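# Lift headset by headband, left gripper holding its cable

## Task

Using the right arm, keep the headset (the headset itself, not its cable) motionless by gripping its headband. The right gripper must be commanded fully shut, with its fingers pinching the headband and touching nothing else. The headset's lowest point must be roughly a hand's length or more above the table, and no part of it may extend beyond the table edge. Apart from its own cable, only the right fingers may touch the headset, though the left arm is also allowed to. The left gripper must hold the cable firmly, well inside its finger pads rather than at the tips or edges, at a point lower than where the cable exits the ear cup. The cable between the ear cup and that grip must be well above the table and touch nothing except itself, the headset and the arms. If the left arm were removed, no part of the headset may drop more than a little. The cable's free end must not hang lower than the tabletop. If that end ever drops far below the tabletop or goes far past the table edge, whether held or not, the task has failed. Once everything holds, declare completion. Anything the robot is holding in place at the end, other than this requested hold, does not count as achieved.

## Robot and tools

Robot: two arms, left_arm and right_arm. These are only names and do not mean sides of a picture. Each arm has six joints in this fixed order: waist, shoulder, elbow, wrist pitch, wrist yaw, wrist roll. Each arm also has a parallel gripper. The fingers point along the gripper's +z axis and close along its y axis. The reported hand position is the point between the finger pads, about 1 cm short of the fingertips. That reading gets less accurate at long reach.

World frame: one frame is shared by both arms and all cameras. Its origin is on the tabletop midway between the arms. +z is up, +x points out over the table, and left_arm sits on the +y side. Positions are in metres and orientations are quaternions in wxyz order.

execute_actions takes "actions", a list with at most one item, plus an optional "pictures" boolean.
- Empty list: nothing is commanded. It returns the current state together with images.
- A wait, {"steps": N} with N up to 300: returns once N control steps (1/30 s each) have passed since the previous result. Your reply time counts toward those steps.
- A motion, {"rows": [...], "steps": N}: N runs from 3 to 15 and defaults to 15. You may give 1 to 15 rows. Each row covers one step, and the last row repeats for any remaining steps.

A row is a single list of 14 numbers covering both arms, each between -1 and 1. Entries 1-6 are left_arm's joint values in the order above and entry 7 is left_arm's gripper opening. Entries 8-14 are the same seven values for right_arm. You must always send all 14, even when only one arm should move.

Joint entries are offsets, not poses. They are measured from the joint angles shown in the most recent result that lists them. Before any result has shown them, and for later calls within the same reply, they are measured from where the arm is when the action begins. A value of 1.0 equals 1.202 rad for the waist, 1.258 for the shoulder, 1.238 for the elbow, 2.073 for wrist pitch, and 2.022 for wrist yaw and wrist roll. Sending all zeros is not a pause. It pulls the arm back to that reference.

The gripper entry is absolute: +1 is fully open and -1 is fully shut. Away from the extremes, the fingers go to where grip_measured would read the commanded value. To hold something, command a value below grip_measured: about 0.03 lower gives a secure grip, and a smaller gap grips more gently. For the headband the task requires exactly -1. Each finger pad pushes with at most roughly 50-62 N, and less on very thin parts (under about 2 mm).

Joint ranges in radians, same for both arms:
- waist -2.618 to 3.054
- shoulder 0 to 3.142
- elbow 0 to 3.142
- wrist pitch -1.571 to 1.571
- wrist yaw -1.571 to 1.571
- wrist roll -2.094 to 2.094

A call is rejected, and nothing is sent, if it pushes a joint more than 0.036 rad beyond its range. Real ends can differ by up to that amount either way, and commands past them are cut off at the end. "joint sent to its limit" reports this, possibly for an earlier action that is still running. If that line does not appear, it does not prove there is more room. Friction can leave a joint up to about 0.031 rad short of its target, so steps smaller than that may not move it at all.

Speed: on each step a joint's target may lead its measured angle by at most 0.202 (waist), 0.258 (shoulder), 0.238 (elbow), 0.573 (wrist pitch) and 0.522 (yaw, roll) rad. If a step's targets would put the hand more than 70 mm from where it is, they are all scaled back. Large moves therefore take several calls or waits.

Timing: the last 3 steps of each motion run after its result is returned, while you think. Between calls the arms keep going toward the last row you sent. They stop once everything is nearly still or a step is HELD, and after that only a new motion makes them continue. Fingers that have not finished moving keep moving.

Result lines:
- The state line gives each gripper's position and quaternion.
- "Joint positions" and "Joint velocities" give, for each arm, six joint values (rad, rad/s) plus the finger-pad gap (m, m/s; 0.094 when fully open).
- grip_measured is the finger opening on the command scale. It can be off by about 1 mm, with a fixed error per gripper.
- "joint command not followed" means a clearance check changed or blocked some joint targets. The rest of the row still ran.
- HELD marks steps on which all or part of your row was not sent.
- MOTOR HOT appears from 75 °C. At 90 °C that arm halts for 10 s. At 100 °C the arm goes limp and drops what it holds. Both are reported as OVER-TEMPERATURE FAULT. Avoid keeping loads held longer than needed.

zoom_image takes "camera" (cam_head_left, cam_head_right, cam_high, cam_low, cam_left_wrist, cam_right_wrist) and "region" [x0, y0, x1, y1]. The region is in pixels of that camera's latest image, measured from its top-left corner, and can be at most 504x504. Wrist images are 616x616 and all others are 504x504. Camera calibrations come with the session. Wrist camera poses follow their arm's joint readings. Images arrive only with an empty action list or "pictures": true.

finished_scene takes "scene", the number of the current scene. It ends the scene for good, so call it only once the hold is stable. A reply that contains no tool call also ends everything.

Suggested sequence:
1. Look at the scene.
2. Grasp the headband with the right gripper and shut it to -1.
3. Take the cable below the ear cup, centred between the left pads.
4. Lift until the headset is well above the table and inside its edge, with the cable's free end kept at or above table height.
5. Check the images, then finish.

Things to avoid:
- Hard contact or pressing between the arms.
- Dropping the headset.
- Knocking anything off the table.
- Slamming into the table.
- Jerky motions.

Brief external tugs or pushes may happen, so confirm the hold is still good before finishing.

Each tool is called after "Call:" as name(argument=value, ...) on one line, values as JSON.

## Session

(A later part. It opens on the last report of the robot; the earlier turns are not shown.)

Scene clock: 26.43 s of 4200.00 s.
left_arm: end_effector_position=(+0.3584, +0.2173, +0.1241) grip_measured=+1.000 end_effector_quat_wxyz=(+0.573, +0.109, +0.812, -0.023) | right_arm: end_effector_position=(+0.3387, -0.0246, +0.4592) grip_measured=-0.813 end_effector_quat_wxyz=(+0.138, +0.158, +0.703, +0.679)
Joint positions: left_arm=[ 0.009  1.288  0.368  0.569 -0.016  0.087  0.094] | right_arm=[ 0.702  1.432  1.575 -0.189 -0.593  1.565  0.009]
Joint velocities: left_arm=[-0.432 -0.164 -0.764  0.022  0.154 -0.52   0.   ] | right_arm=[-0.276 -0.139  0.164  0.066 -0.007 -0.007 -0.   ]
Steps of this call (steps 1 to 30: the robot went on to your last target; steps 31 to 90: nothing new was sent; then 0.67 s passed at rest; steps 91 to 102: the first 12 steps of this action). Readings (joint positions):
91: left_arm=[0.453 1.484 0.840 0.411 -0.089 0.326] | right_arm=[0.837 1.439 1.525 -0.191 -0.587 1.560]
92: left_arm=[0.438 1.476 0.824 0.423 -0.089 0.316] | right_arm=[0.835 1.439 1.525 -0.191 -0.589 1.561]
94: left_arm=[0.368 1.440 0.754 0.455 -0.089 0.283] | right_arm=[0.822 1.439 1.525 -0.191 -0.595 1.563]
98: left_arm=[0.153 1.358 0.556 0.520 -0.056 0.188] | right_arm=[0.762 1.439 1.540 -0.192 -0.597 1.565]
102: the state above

Call:
execute_actions(actions=[{"rows": [[-0.08,-0.01,-0.02,0.02,0.005,-0.03,1, -0.01,-0.02,0.03,0.05,-0.003,0.002,-1],[-0.14,-0.016,-0.028,0.032,0.008,-0.043,1, -0.01,-0.027,0.036,0.055,-0.003,0.002,-1],[-0.19,-0.016,-0.028,0.032,0.008,-0.043,1, -0.01,-0.033,0.036,0.06,-0.003,0.002,-1],[-0.24,-0.016,-0.028,0.032,0.008,-0.043,1, -0.01,-0.033,0.036,0.065,-0.003,0.002,-1],[-0.29,-0.016,-0.028,0.032,0.008,-0.043,1, -0.01,-0.033,0.036,0.07,-0.003,0.002,-1],[-0.34,-0.016,-0.028,0.032,0.008,-0.043,1, -0.01,-0.033,0.036,0.077,-0.003,0.002,-1],[-0.38,-0.016,-0.028,0.032,0.008,-0.043,1, -0.01,-0.033,0.036,0.077,-0.003,0.002,-1],[-0.42,-0.016,-0.028,0.032,0.008,-0.043,1, -0.01,-0.033,0.036,0.077,-0.003,0.002,-1],[-0.45,-0.016,-0.028,0.032,0.008,-0.043,1, -0.01,-0.033,0.036,0.077,-0.003,0.002,-1]], "steps": 15}])

Call:
execute_actions(actions=[{"steps": 12}], pictures=true)

Scene clock: 27.17 s of 4200.00 s.
left_arm: end_effector_position=(+0.2676, +0.0373, +0.1294) grip_measured=+1.000 end_effector_quat_wxyz=(+0.552, +0.292, +0.752, -0.210) | right_arm: end_effector_position=(+0.3357, -0.0318, +0.4824) grip_measured=-0.813 end_effector_quat_wxyz=(+0.162, +0.142, +0.683, +0.698)
Joint positions: left_arm=[-0.53   1.279  0.339  0.632  0.004  0.009  0.094] | right_arm=[ 0.691  1.415  1.587 -0.14  -0.592  1.565  0.009]
Joint velocities: left_arm=[-0.129  0.007  0.007  0.081  0.007  0.007  0.   ] | right_arm=[-0.017 -0.002  0.012  0.007  0.007 -0.007 -0.001]
Steps of this call (steps 1 to 3: the last 3 steps of your previous action; steps 4 to 10: the robot went on to your last target; steps 11 to 22: the first 12 steps of this action). Readings (joint positions):
11: left_arm=[-0.012 1.279 0.339 0.622 -0.013 0.016] | right_arm=[0.691 1.415 1.587 -0.181 -0.592 1.565]
12: left_arm=[-0.046 1.279 0.339 0.623 -0.018 0.013] | right_arm=[0.691 1.415 1.587 -0.180 -0.592 1.565]
14: left_arm=[-0.163 1.279 0.339 0.626 -0.017 0.010] | right_arm=[0.691 1.415 1.587 -0.178 -0.592 1.565]
18: left_arm=[-0.411 1.279 0.339 0.632 -0.007 0.009] | right_arm=[0.691 1.415 1.587 -0.156 -0.592 1.565]
22: the state above

Scene clock: 27.57 s of 4200.00 s.
left_arm: end_effector_position=(+0.2673, +0.0370, +0.1294) grip_measured=+1.000 end_effector_quat_wxyz=(+0.551, +0.292, +0.752, -0.211) | right_arm: end_effector_position=(+0.3357, -0.0318, +0.4834) grip_measured=-0.813 end_effector_quat_wxyz=(+0.164, +0.141, +0.682, +0.699)
Joint positions: left_arm=[-0.531  1.279  0.339  0.632  0.004  0.007  0.094] | right_arm=[ 0.691  1.415  1.587 -0.135 -0.592  1.565  0.009]
Joint velocities: left_arm=[-0.017  0.002  0.002  0.081  0.051  0.051  0.   ] | right_arm=[ 0.017 -0.012 -0.002  0.051  0.051  0.037 -0.   ]
Kept back: nothing.
Steps of this call (steps 1 to 3: the last 3 steps of your previous action; steps 4 to 12: the robot went on to your last target). Readings (joint positions):
1: left_arm=[-0.531 1.279 0.339 0.632 0.004 0.009] | right_arm=[0.691 1.415 1.587 -0.139 -0.592 1.565]
2: left_arm=[-0.531 1.279 0.339 0.632 0.004 0.008] | right_arm=[0.691 1.415 1.587 -0.138 -0.592 1.565]
4: left_arm=[-0.531 1.279 0.339 0.632 0.004 0.008] | right_arm=[0.691 1.415 1.587 -0.136 -0.592 1.565]
8: left_arm=[-0.531 1.279 0.339 0.632 0.004 0.007] | right_arm=[0.691 1.415 1.587 -0.136 -0.592 1.565]
12: the state above
camera_calibration (this result's frames):
cam_left_wrist: T_world_to_cam=[[-0.702444, -0.710806, -0.0364443, 0.213919], [-0.501082, 0.530254, -0.683921, 0.245829], [0.50546, -0.462154, -0.728645, 0.0646392], [0, 0, 0, 1]] pos_world=[0.240774, 0.0515762, 0.223023]
cam_right_wrist: T_world_to_cam=[[-0.176068, 0.118804, -0.977182, 0.536888], [-0.982971, -0.0742685, 0.168082, 0.284471], [-0.0526052, 0.990136, 0.129857, 0.0780645], [0, 0, 0, 1]] pos_world=[0.378262, -0.119952, 0.466686]

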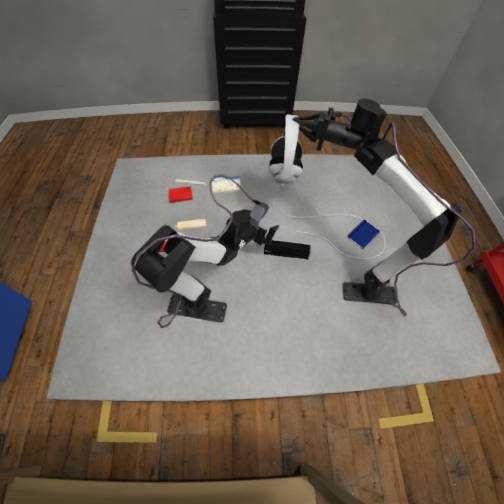

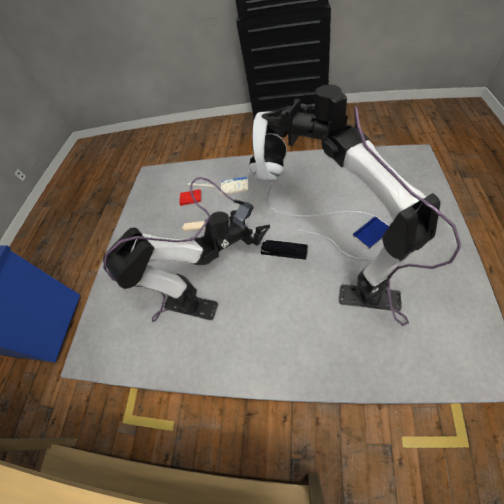

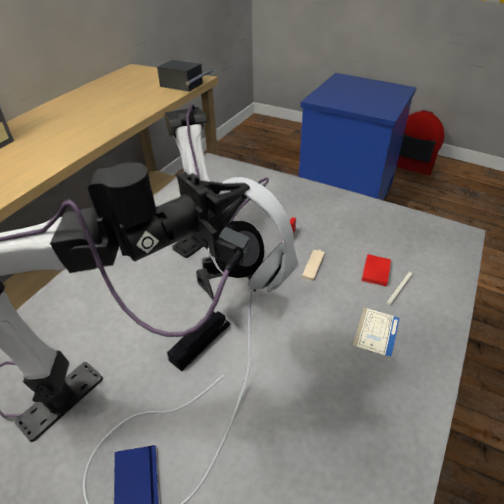

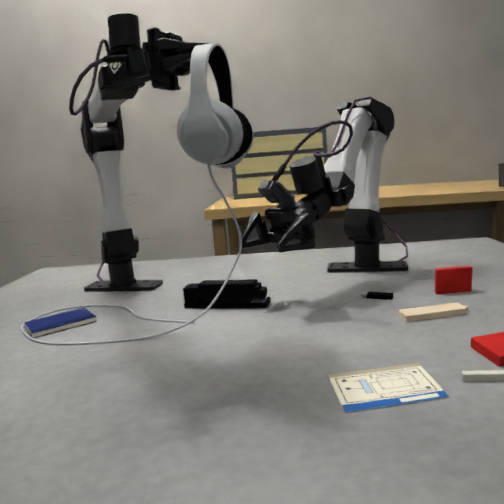

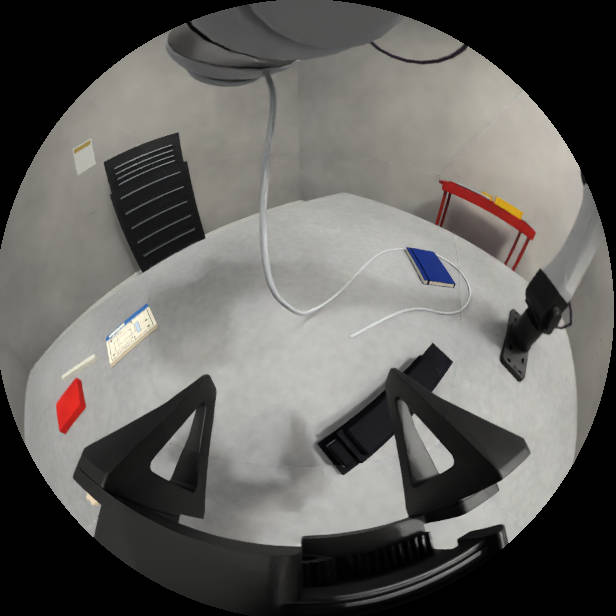

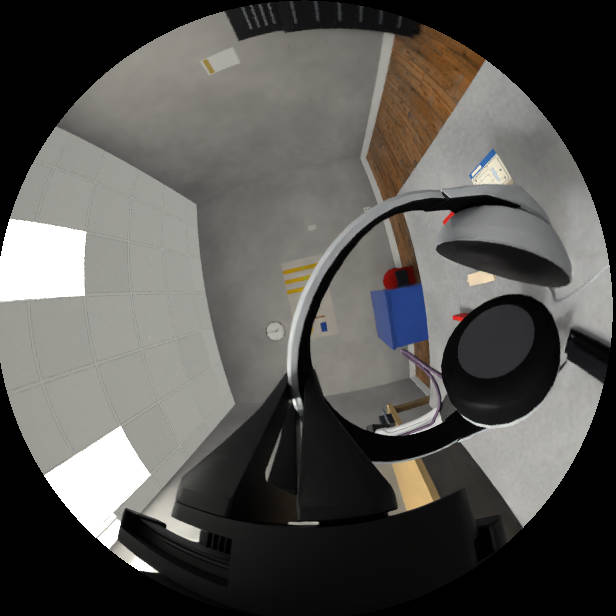

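Call:
zoom_image(camera="cam_low", region=[170, 140, 330, 330])

Call:
zoom_image(camera="cam_left_wrist", region=[180, 40, 440, 400])

Region (170, 140, 330, 330) of cam_low's 504x504 image, scaled by 2.653, with more detail than that image has; it fills the left 424 columns of this view, and the rest is white.

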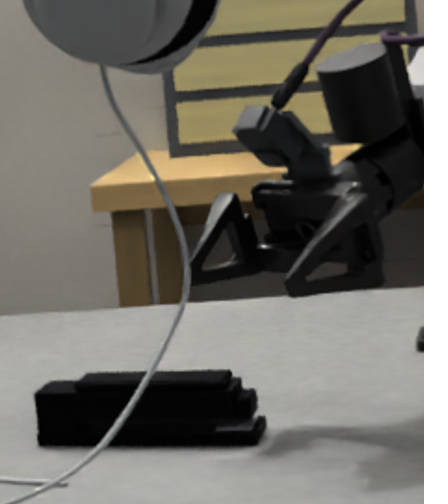

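Region (180, 40, 440, 400) of cam_left_wrist's 616x616 image, scaled by 1.400, with more detail than that image has.

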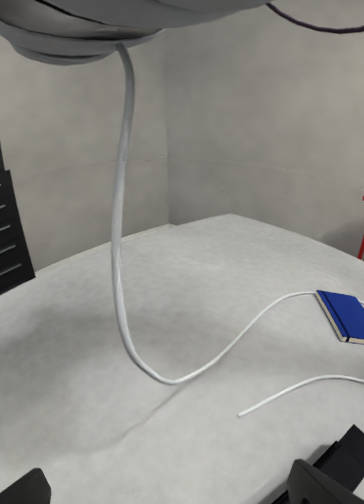

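Call:
execute_actions(actions=[{"rows": [[0.01,0.02,0.016,0.003,0,0,1, 0,-0.02,0.0267,0.0506,-0.004,0.002,-1],[0.02,0.045,0.036,0.006,0,0,1, 0,-0.02,0.0267,0.0506,-0.004,0.002,-1],[0.025,0.07,0.057,0.01,0,0,1, 0,-0.02,0.0267,0.0506,-0.004,0.002,-1],[0.025,0.095,0.077,0.013,0,0,1, 0,-0.02,0.0267,0.0506,-0.004,0.002,-1],[0.025,0.12,0.097,0.017,0,0,1, 0,-0.02,0.0267,0.0506,-0.004,0.002,-1],[0.025,0.145,0.118,0.02,0,0,1, 0,-0.02,0.0267,0.0506,-0.004,0.002,-1],[0.025,0.17,0.138,0.024,0,0,1, 0,-0.02,0.0267,0.0506,-0.004,0.002,-1],[0.025,0.195,0.158,0.027,0,0,1, 0,-0.02,0.0267,0.0506,-0.004,0.002,-1],[0.025,0.22,0.178,0.03,0,0,1, 0,-0.02,0.0267,0.0506,-0.004,0.002,-1],[0.025,0.24,0.195,0.033,0,0,1, 0,-0.02,0.0267,0.0506,-0.004,0.002,-1],[0.025,0.26,0.211,0.036,0,0,1, 0,-0.02,0.0267,0.0506,-0.004,0.002,-1]], "steps": 15}])

Call:
execute_actions(actions=[{"steps": 10}], pictures=true)

Scene clock: 30.30 s of 4200.00 s.
left_arm: end_effector_position=(+0.3225, +0.0004, +0.1281) grip_measured=+1.000 end_effector_quat_wxyz=(+0.552, +0.285, +0.757, -0.204) | right_arm: end_effector_position=(+0.3356, -0.0318, +0.4834) grip_measured=-0.813 end_effector_quat_wxyz=(+0.163, +0.141, +0.682, +0.699)
Joint positions: left_arm=[-0.509  1.571  0.572  0.686  0.004  0.007  0.094] | right_arm=[ 0.691  1.415  1.587 -0.135 -0.593  1.565  0.009]
Joint velocities: left_arm=[-0.017  0.549  0.442  0.125  0.007  0.11   0.   ] | right_arm=[-0.012 -0.002 -0.032 -0.051 -0.037 -0.066  0.001]
Steps of this call (steps 1 to 15: the robot went on to your last target; steps 16 to 70: nothing new was sent; steps 71 to 82: the first 12 steps of this action). Readings (joint positions):
71: left_arm=[-0.531 1.281 0.339 0.633 0.004 0.007] | right_arm=[0.691 1.415 1.587 -0.135 -0.592 1.565]
72: left_arm=[-0.529 1.288 0.344 0.634 0.004 0.007] | right_arm=[0.691 1.415 1.587 -0.135 -0.592 1.565]
74: left_arm=[-0.517 1.333 0.377 0.637 0.004 0.007] | right_arm=[0.691 1.415 1.587 -0.135 -0.593 1.565]
78: left_arm=[-0.509 1.459 0.480 0.659 0.004 0.007] | right_arm=[0.691 1.415 1.587 -0.135 -0.593 1.565]
82: the state above

Scene clock: 30.63 s of 4200.00 s.
left_arm: end_effector_position=(+0.3264, -0.0029, +0.1285) grip_measured=+1.000 end_effector_quat_wxyz=(+0.555, +0.284, +0.755, -0.205) | right_arm: end_effector_position=(+0.3356, -0.0318, +0.4834) grip_measured=-0.813 end_effector_quat_wxyz=(+0.163, +0.141, +0.682, +0.699)
Joint positions: left_arm=[-0.509  1.593  0.586  0.701  0.004  0.007  0.094] | right_arm=[ 0.691  1.415  1.587 -0.135 -0.593  1.565  0.009]
Joint velocities: left_arm=[ 0.002 -0.002 -0.002  0.007 -0.022  0.037  0.   ] | right_arm=[-0.002  0.017 -0.012  0.022 -0.022  0.007 -0.   ]
Kept back: nothing.
Steps of this call (steps 1 to 3: the last 3 steps of your previous action; steps 4 to 10: the robot went on to your last target). Readings (joint positions):
1: left_arm=[-0.509 1.585 0.582 0.690 0.004 0.007] | right_arm=[0.691 1.415 1.587 -0.135 -0.593 1.565]
2: left_arm=[-0.509 1.592 0.586 0.693 0.004 0.007] | right_arm=[0.691 1.415 1.587 -0.135 -0.593 1.565]
4: left_arm=[-0.509 1.593 0.586 0.694 0.004 0.007] | right_arm=[0.691 1.415 1.587 -0.135 -0.593 1.565]
8: left_arm=[-0.509 1.593 0.586 0.700 0.004 0.007] | right_arm=[0.691 1.415 1.587 -0.135 -0.593 1.565]
10: the state above
camera_calibration (this result's frames):
cam_left_wrist: T_world_to_cam=[[-0.686749, -0.72598, -0.0364406, 0.221836], [-0.511364, 0.518144, -0.68559, 0.299498], [0.516606, -0.452194, -0.727075, 0.0118788], [0, 0, 0, 1]] pos_world=[0.299362, 0.0112371, 0.222054]
cam_right_wrist: T_world_to_cam=[[-0.176106, 0.118725, -0.977185, 0.536884], [-0.982944, -0.0746412, 0.168076, 0.284397], [-0.0529836, 0.990118, 0.129845, 0.0781667], [0, 0, 0, 1]] pos_world=[0.378237, -0.119908, 0.466686]

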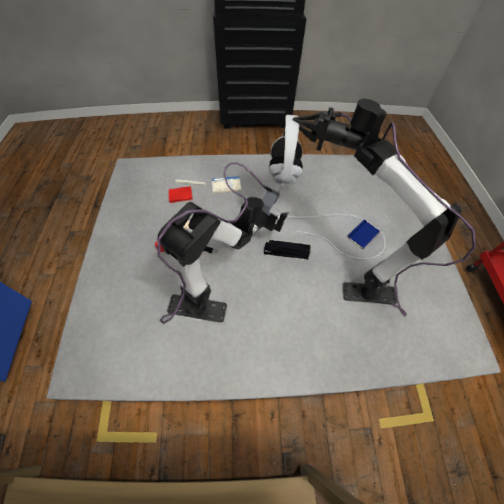

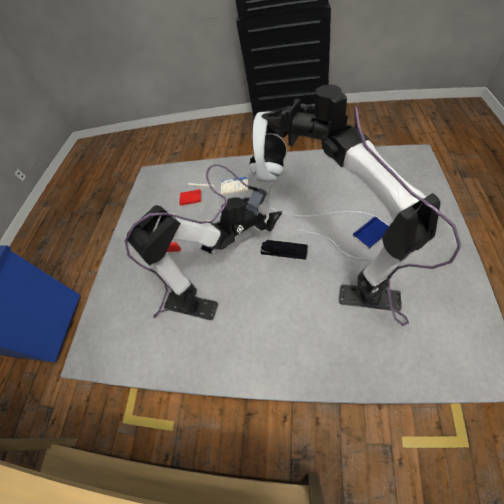

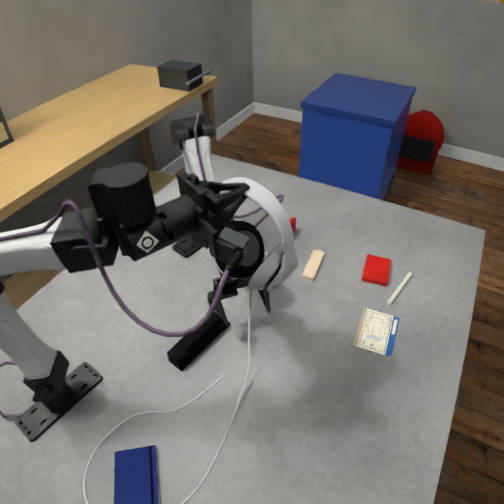

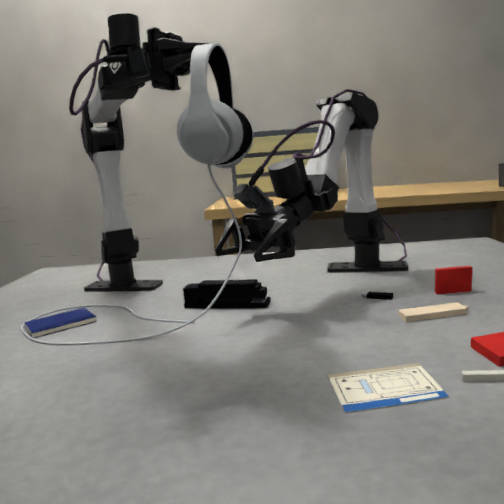

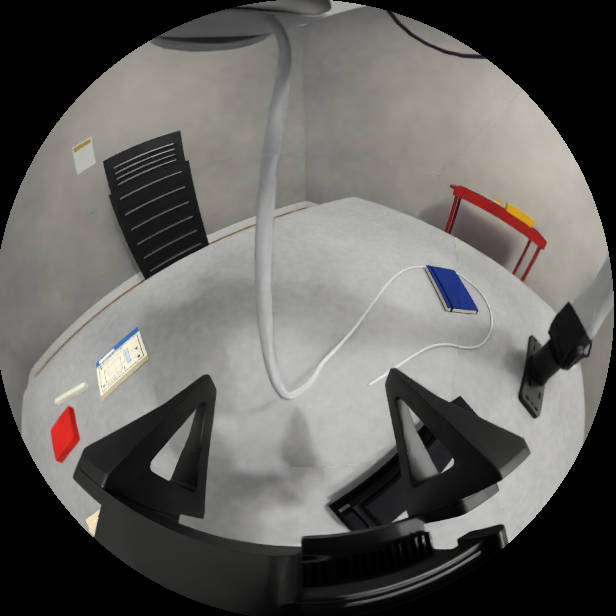

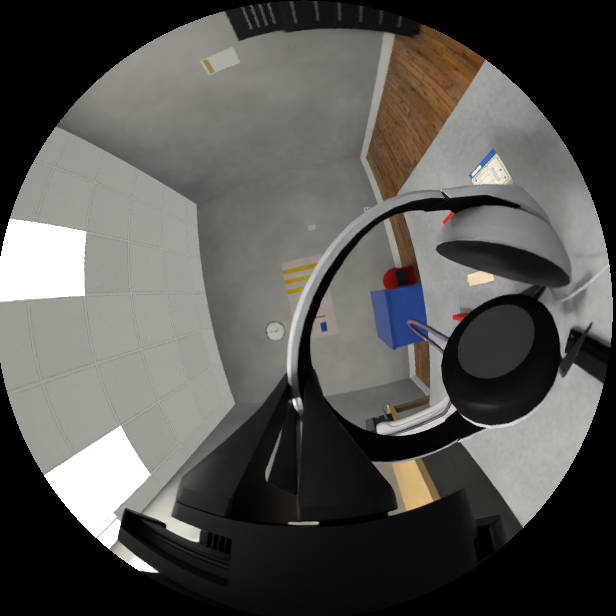

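Call:
zoom_image(camera="cam_low", region=[180, 150, 320, 310])

Call:
zoom_image(camera="cam_left_wrist", region=[190, 250, 430, 490])

Call:
zoom_image(camera="cam_high", region=[180, 230, 320, 400])

Region (180, 150, 320, 310) of cam_low's 504x504 image, scaled by 3.150, with more detail than that image has; it fills the left 441 columns of this view, and the rest is white.

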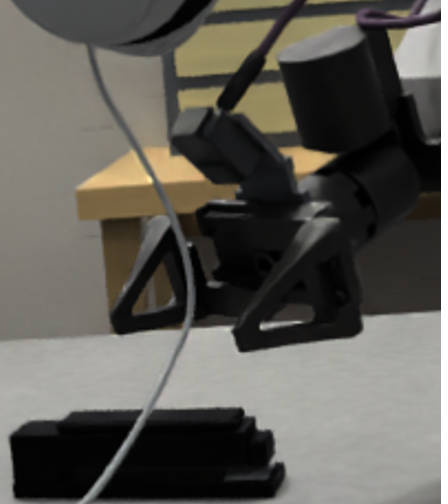

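Region (190, 250, 430, 490) of cam_left_wrist's 616x616 image, scaled by 2.100, with more detail than that image has.

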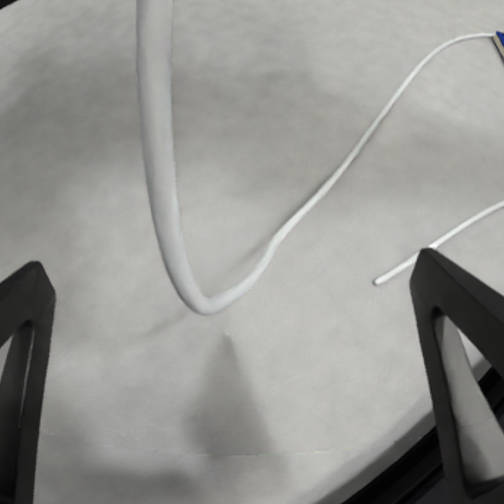

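Region (180, 230, 320, 400) of cam_high's 504x504 image, scaled by 2.965, with more detail than that image has; it fills the left 415 columns of this view, and the rest is white.

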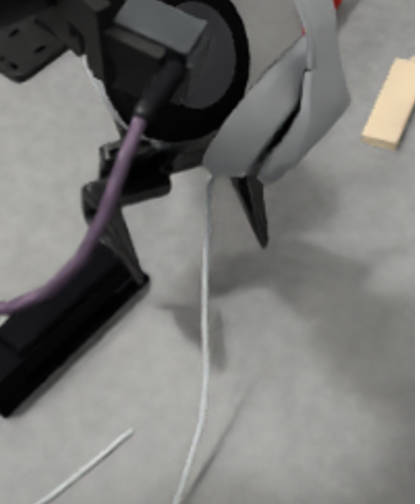

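Call:
execute_actions(actions=[{"rows": [[0.01,0.01,0.015,0,0,0,1, 0,-0.02,0.0267,0.0506,-0.004,0.002,-1],[0.02,0.01,0.03,0,0,0,1, 0,-0.02,0.0267,0.0506,-0.004,0.002,-1],[0.03,0.01,0.04,0,0,0,0.6, 0,-0.02,0.0267,0.0506,-0.004,0.002,-1]], "steps": 12}], pictures=true)

Scene clock: 34.57 s of 4200.00 s.
left_arm: end_effector_position=(+0.3423, +0.0015, +0.1456) grip_measured=+0.603 end_effector_quat_wxyz=(+0.574, +0.268, +0.747, -0.202) | right_arm: end_effector_position=(+0.3355, -0.0317, +0.4834) grip_measured=-0.813 end_effector_quat_wxyz=(+0.163, +0.140, +0.682, +0.699)
Joint positions: left_arm=[-0.478  1.593  0.624  0.707  0.005  0.007  0.075] | right_arm=[ 0.691  1.415  1.587 -0.135 -0.593  1.565  0.009]
Joint velocities: left_arm=[-0.032  0.012  0.002 -0.066 -0.022  0.007  0.   ] | right_arm=[ 0.012  0.002  0.022 -0.007  0.007  0.095 -0.   ]
Steps of this call (steps 1 to 30: the robot went on to your last target; steps 31 to 90: nothing new was sent; then 0.63 s passed at rest; steps 91 to 99: the first 9 steps of this action). Readings (joint positions):
91: left_arm=[-0.509 1.593 0.586 0.703 0.004 0.007] | right_arm=[0.691 1.415 1.587 -0.135 -0.593 1.565]
92: left_arm=[-0.507 1.593 0.589 0.702 0.005 0.007] | right_arm=[0.691 1.415 1.587 -0.135 -0.593 1.565]
94: left_arm=[-0.494 1.593 0.604 0.699 0.005 0.007] | right_arm=[0.691 1.415 1.587 -0.135 -0.593 1.565]
98: left_arm=[-0.478 1.593 0.624 0.706 0.005 0.007] | right_arm=[0.691 1.415 1.587 -0.135 -0.593 1.565]
99: the state above
camera_calibration (this result's frames):
cam_left_wrist: T_world_to_cam=[[-0.663298, -0.74737, -0.0384071, 0.22889], [-0.503274, 0.483467, -0.716222, 0.318896], [0.553851, -0.455739, -0.696814, 0.000938177], [0, 0, 0, 1]] pos_world=[0.311794, 0.0173172, 0.237845]
cam_right_wrist: T_world_to_cam=[[-0.176183, 0.118567, -0.977191, 0.536877], [-0.982889, -0.0753866, 0.168063, 0.284249], [-0.0537403, 0.99008, 0.12982, 0.0783708], [0, 0, 0, 1]] pos_world=[0.378185, -0.119821, 0.466686]

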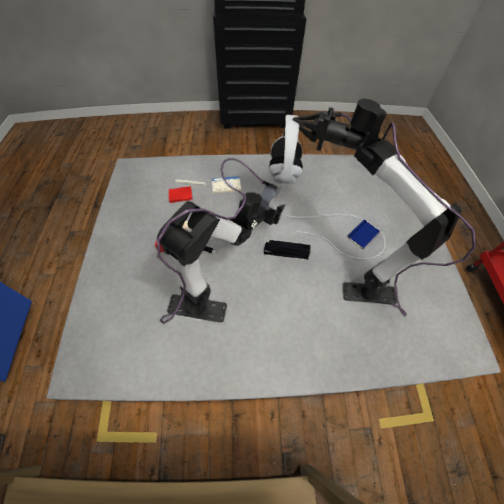

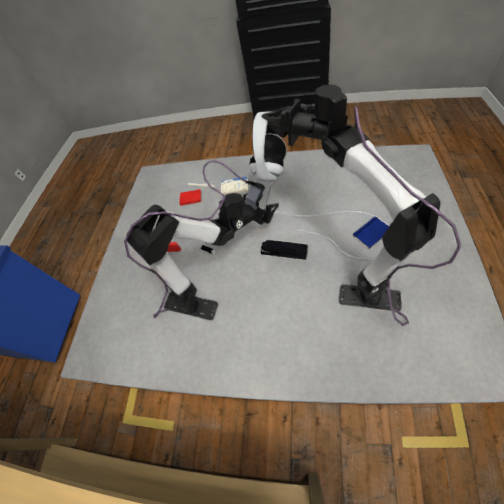

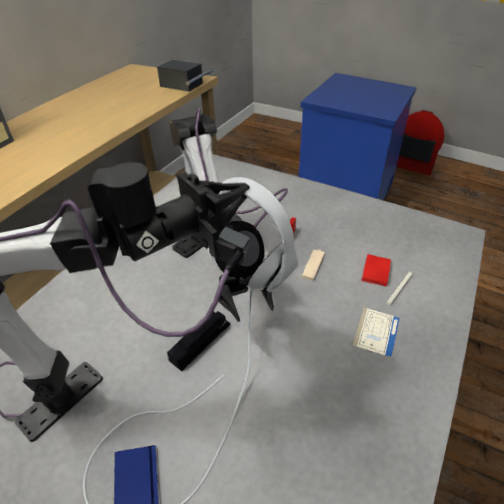

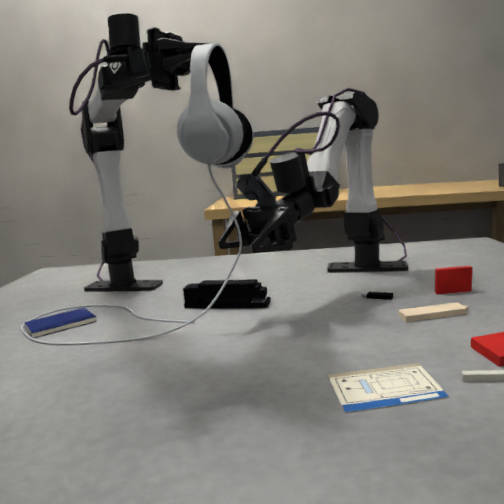

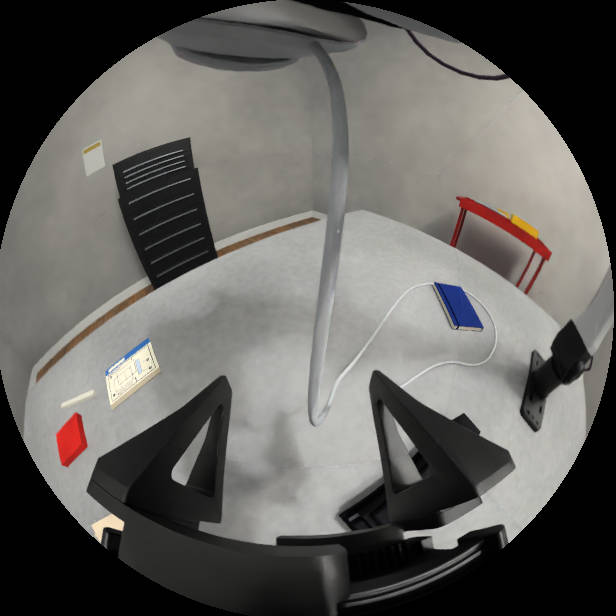

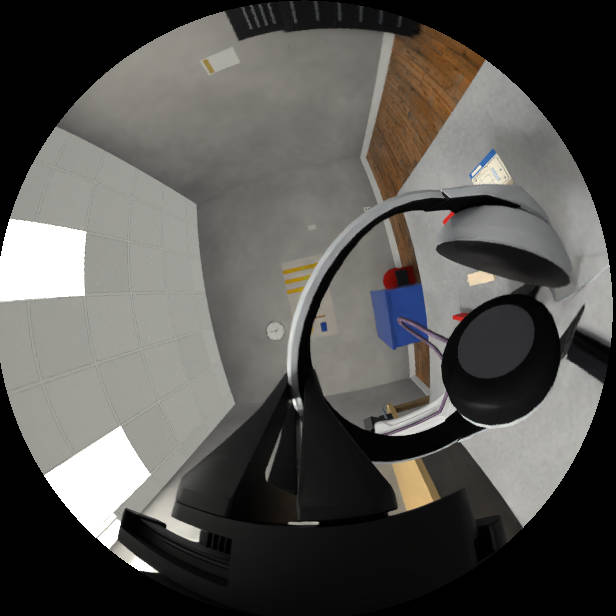

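Call:
execute_actions(actions=[])

Scene clock: 35.03 s of 4200.00 s.
left_arm: end_effector_position=(+0.3423, +0.0015, +0.1456) grip_measured=+0.603 end_effector_quat_wxyz=(+0.574, +0.268, +0.747, -0.202) | right_arm: end_effector_position=(+0.3355, -0.0317, +0.4834) grip_measured=-0.813 end_effector_quat_wxyz=(+0.163, +0.140, +0.682, +0.699)
Joint positions: left_arm=[-0.478  1.593  0.624  0.707  0.005  0.007  0.075] | right_arm=[ 0.691  1.415  1.587 -0.135 -0.593  1.565  0.009]
Joint velocities: left_arm=[ 0.002 -0.007  0.022 -0.051 -0.007 -0.022  0.001] | right_arm=[-0.022 -0.017  0.002  0.022 -0.022 -0.037 -0.   ]
Kept back: nothing.
Steps of this call (steps 1 to 3: the last 3 steps of your previous action; steps 4 to 14: the robot went on to your last target). Readings (joint positions):
1: left_arm=[-0.478 1.593 0.624 0.707 0.005 0.007] | right_arm=[0.691 1.415 1.587 -0.135 -0.593 1.565]
2: left_arm=[-0.478 1.593 0.624 0.707 0.005 0.007] | right_arm=[0.691 1.415 1.587 -0.135 -0.593 1.565]
4: left_arm=[-0.478 1.593 0.624 0.707 0.005 0.007] | right_arm=[0.691 1.415 1.587 -0.135 -0.593 1.565]
8: left_arm=[-0.478 1.593 0.624 0.707 0.005 0.007] | right_arm=[0.691 1.415 1.587 -0.135 -0.593 1.565]
14: the state above
camera_calibration (this result's frames):
cam_left_wrist: T_world_to_cam=[[-0.663298, -0.74737, -0.0384071, 0.22889], [-0.503274, 0.483467, -0.716222, 0.318896], [0.553851, -0.455739, -0.696814, 0.000938177], [0, 0, 0, 1]] pos_world=[0.311794, 0.0173172, 0.237845]
cam_right_wrist: T_world_to_cam=[[-0.176183, 0.118567, -0.977191, 0.536877], [-0.982889, -0.0753866, 0.168063, 0.284249], [-0.0537403, 0.99008, 0.12982, 0.0783708], [0, 0, 0, 1]] pos_world=[0.378185, -0.119821, 0.466686]

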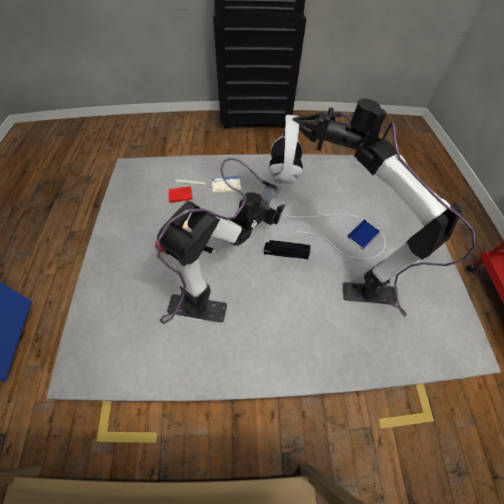

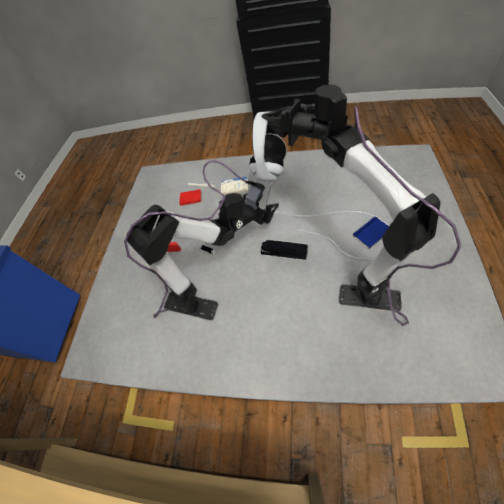

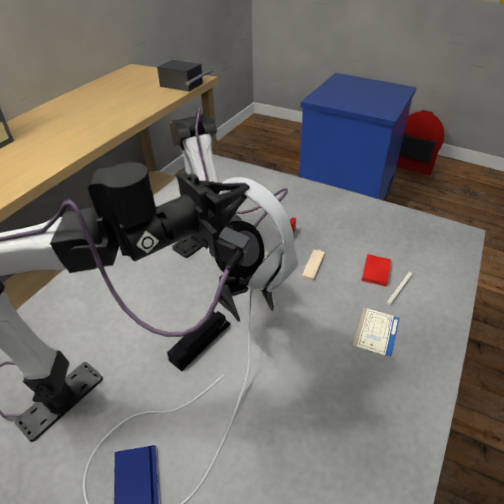

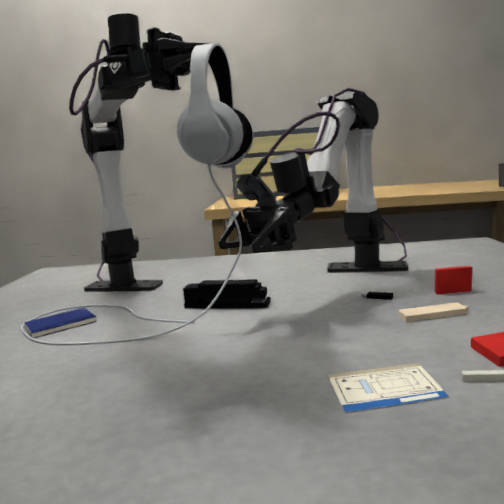

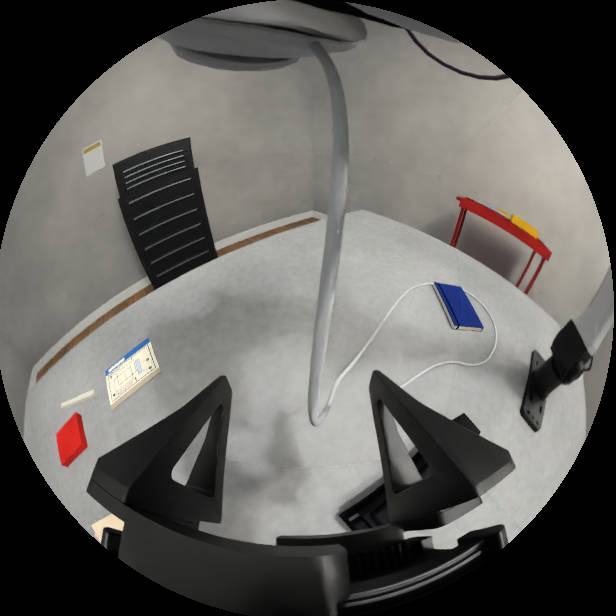

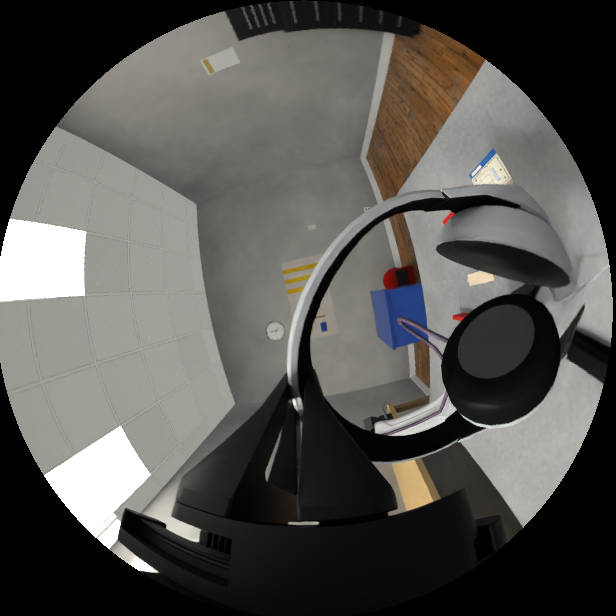

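Call:
zoom_image(camera="cam_low", region=[170, 140, 330, 340])

Call:
zoom_image(camera="cam_high", region=[180, 220, 320, 400])

Region (170, 140, 330, 340) of cam_low's 504x504 image, scaled by 2.520, with more detail than that image has; it fills the left 403 columns of this view, and the rest is white.

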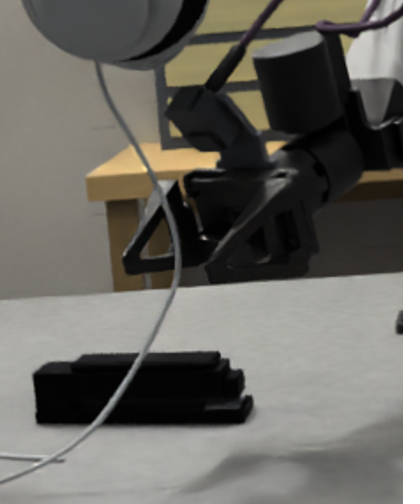

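Region (180, 220, 320, 400) of cam_high's 504x504 image, scaled by 2.800, with more detail than that image has.

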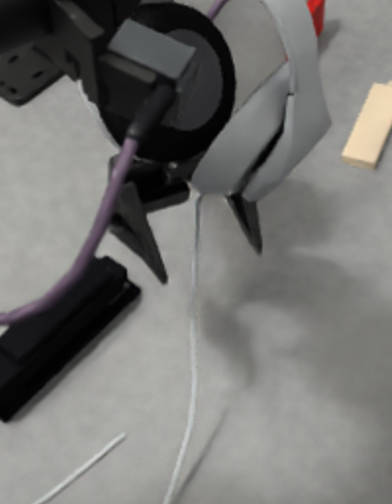

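Call:
execute_actions(actions=[{"rows":[[0,0.015,0.015,0,0,0,0.4,0,-0.02,0.0267,0.0506,-0.004,0.002,-1],[0,0.03,0.03,0,0,0,0.1,0,-0.02,0.0267,0.0506,-0.004,0.002,-1],[0,0.04,0.041,0,0,0,-0.2,0,-0.02,0.0267,0.0506,-0.004,0.002,-1],[0,0.04,0.041,0,0,0,-0.4,0,-0.02,0.0267,0.0506,-0.004,0.002,-1],[0,0.04,0.041,0,0,0,-0.55,0,-0.02,0.0267,0.0506,-0.004,0.002,-1]],"steps":15}], pictures=true)

Scene clock: 36.90 s of 4200.00 s.
left_arm: end_effector_position=(+0.3497, -0.0044, +0.1459) grip_measured=-0.547 end_effector_quat_wxyz=(+0.574, +0.268, +0.746, -0.202) | right_arm: end_effector_position=(+0.3354, -0.0317, +0.4834) grip_measured=-0.813 end_effector_quat_wxyz=(+0.163, +0.140, +0.682, +0.699)
Joint positions: left_arm=[-0.478  1.628  0.66   0.707  0.005  0.007  0.021] | right_arm=[ 0.691  1.415  1.587 -0.135 -0.594  1.565  0.009]
Joint velocities: left_arm=[ 0.002 -0.007 -0.007  0.051  0.007 -0.066 -0.001] | right_arm=[ 0.022 -0.002 -0.007  0.037 -0.081 -0.037 -0.001]
Steps of this call (steps 1 to 15: the robot went on to your last target; steps 16 to 44: nothing new was sent; steps 45 to 56: the first 12 steps of this action). Readings (joint positions):
45: left_arm=[-0.478 1.593 0.624 0.707 0.005 0.007] | right_arm=[0.691 1.415 1.587 -0.135 -0.593 1.565]
46: left_arm=[-0.478 1.596 0.628 0.707 0.005 0.007] | right_arm=[0.691 1.415 1.587 -0.135 -0.593 1.565]
48: left_arm=[-0.478 1.615 0.647 0.707 0.005 0.007] | right_arm=[0.691 1.415 1.587 -0.135 -0.593 1.565]
52: left_arm=[-0.478 1.628 0.660 0.707 0.005 0.007] | right_arm=[0.691 1.415 1.587 -0.135 -0.594 1.565]
56: the state above
camera_calibration (this result's frames):
cam_left_wrist: T_world_to_cam=[[-0.663252, -0.747406, -0.0384795, 0.229342], [-0.502423, 0.482781, -0.717282, 0.325499], [0.554679, -0.456406, -0.695719, -0.00606002], [0, 0, 0, 1]] pos_world=[0.319011, 0.0115009, 0.238084]
cam_right_wrist: T_world_to_cam=[[-0.176221, 0.118488, -0.977193, 0.536874], [-0.982862, -0.0757592, 0.168057, 0.284174], [-0.0541187, 0.990061, 0.129807, 0.0784729], [0, 0, 0, 1]] pos_world=[0.378159, -0.119777, 0.466686]

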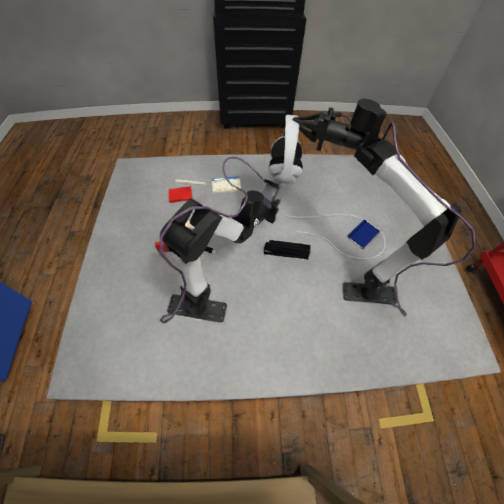

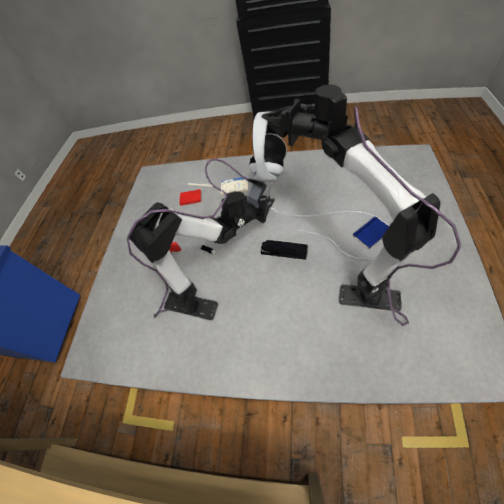

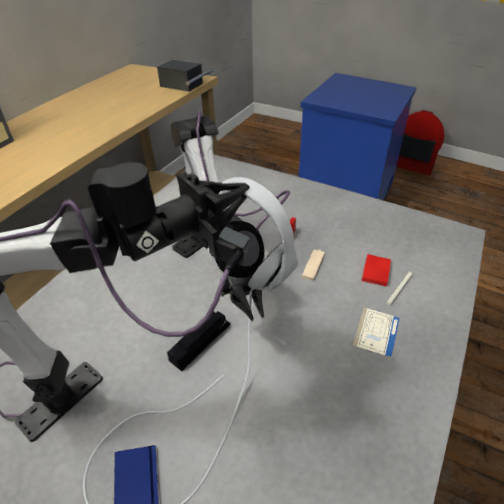

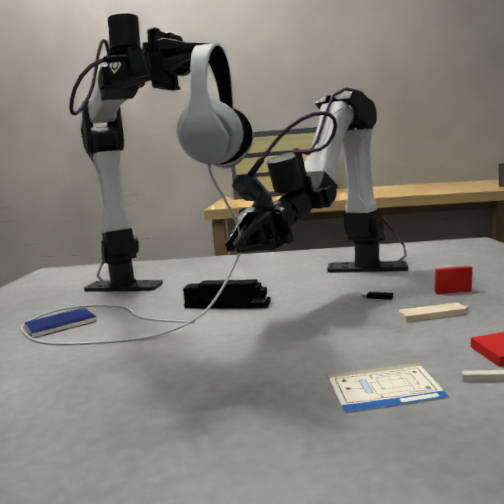

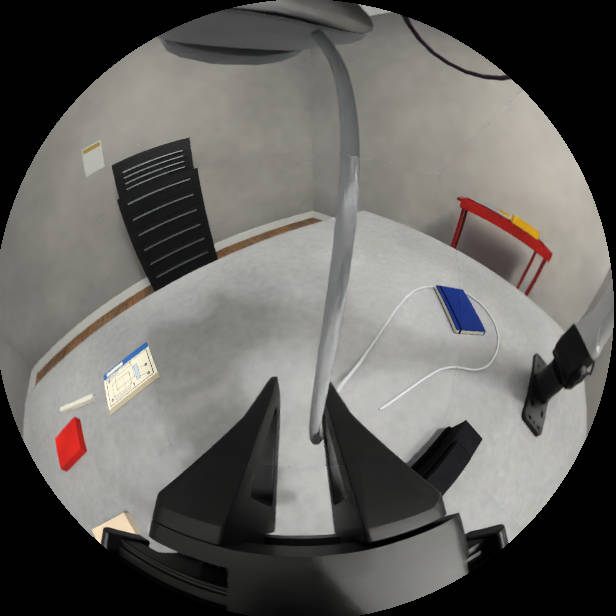

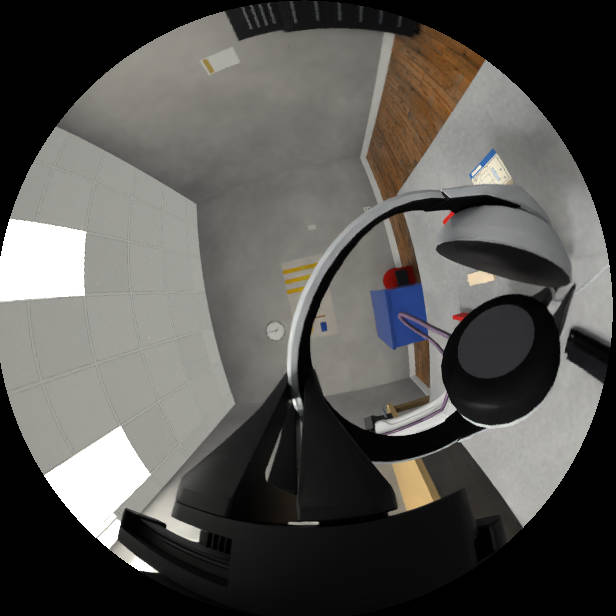

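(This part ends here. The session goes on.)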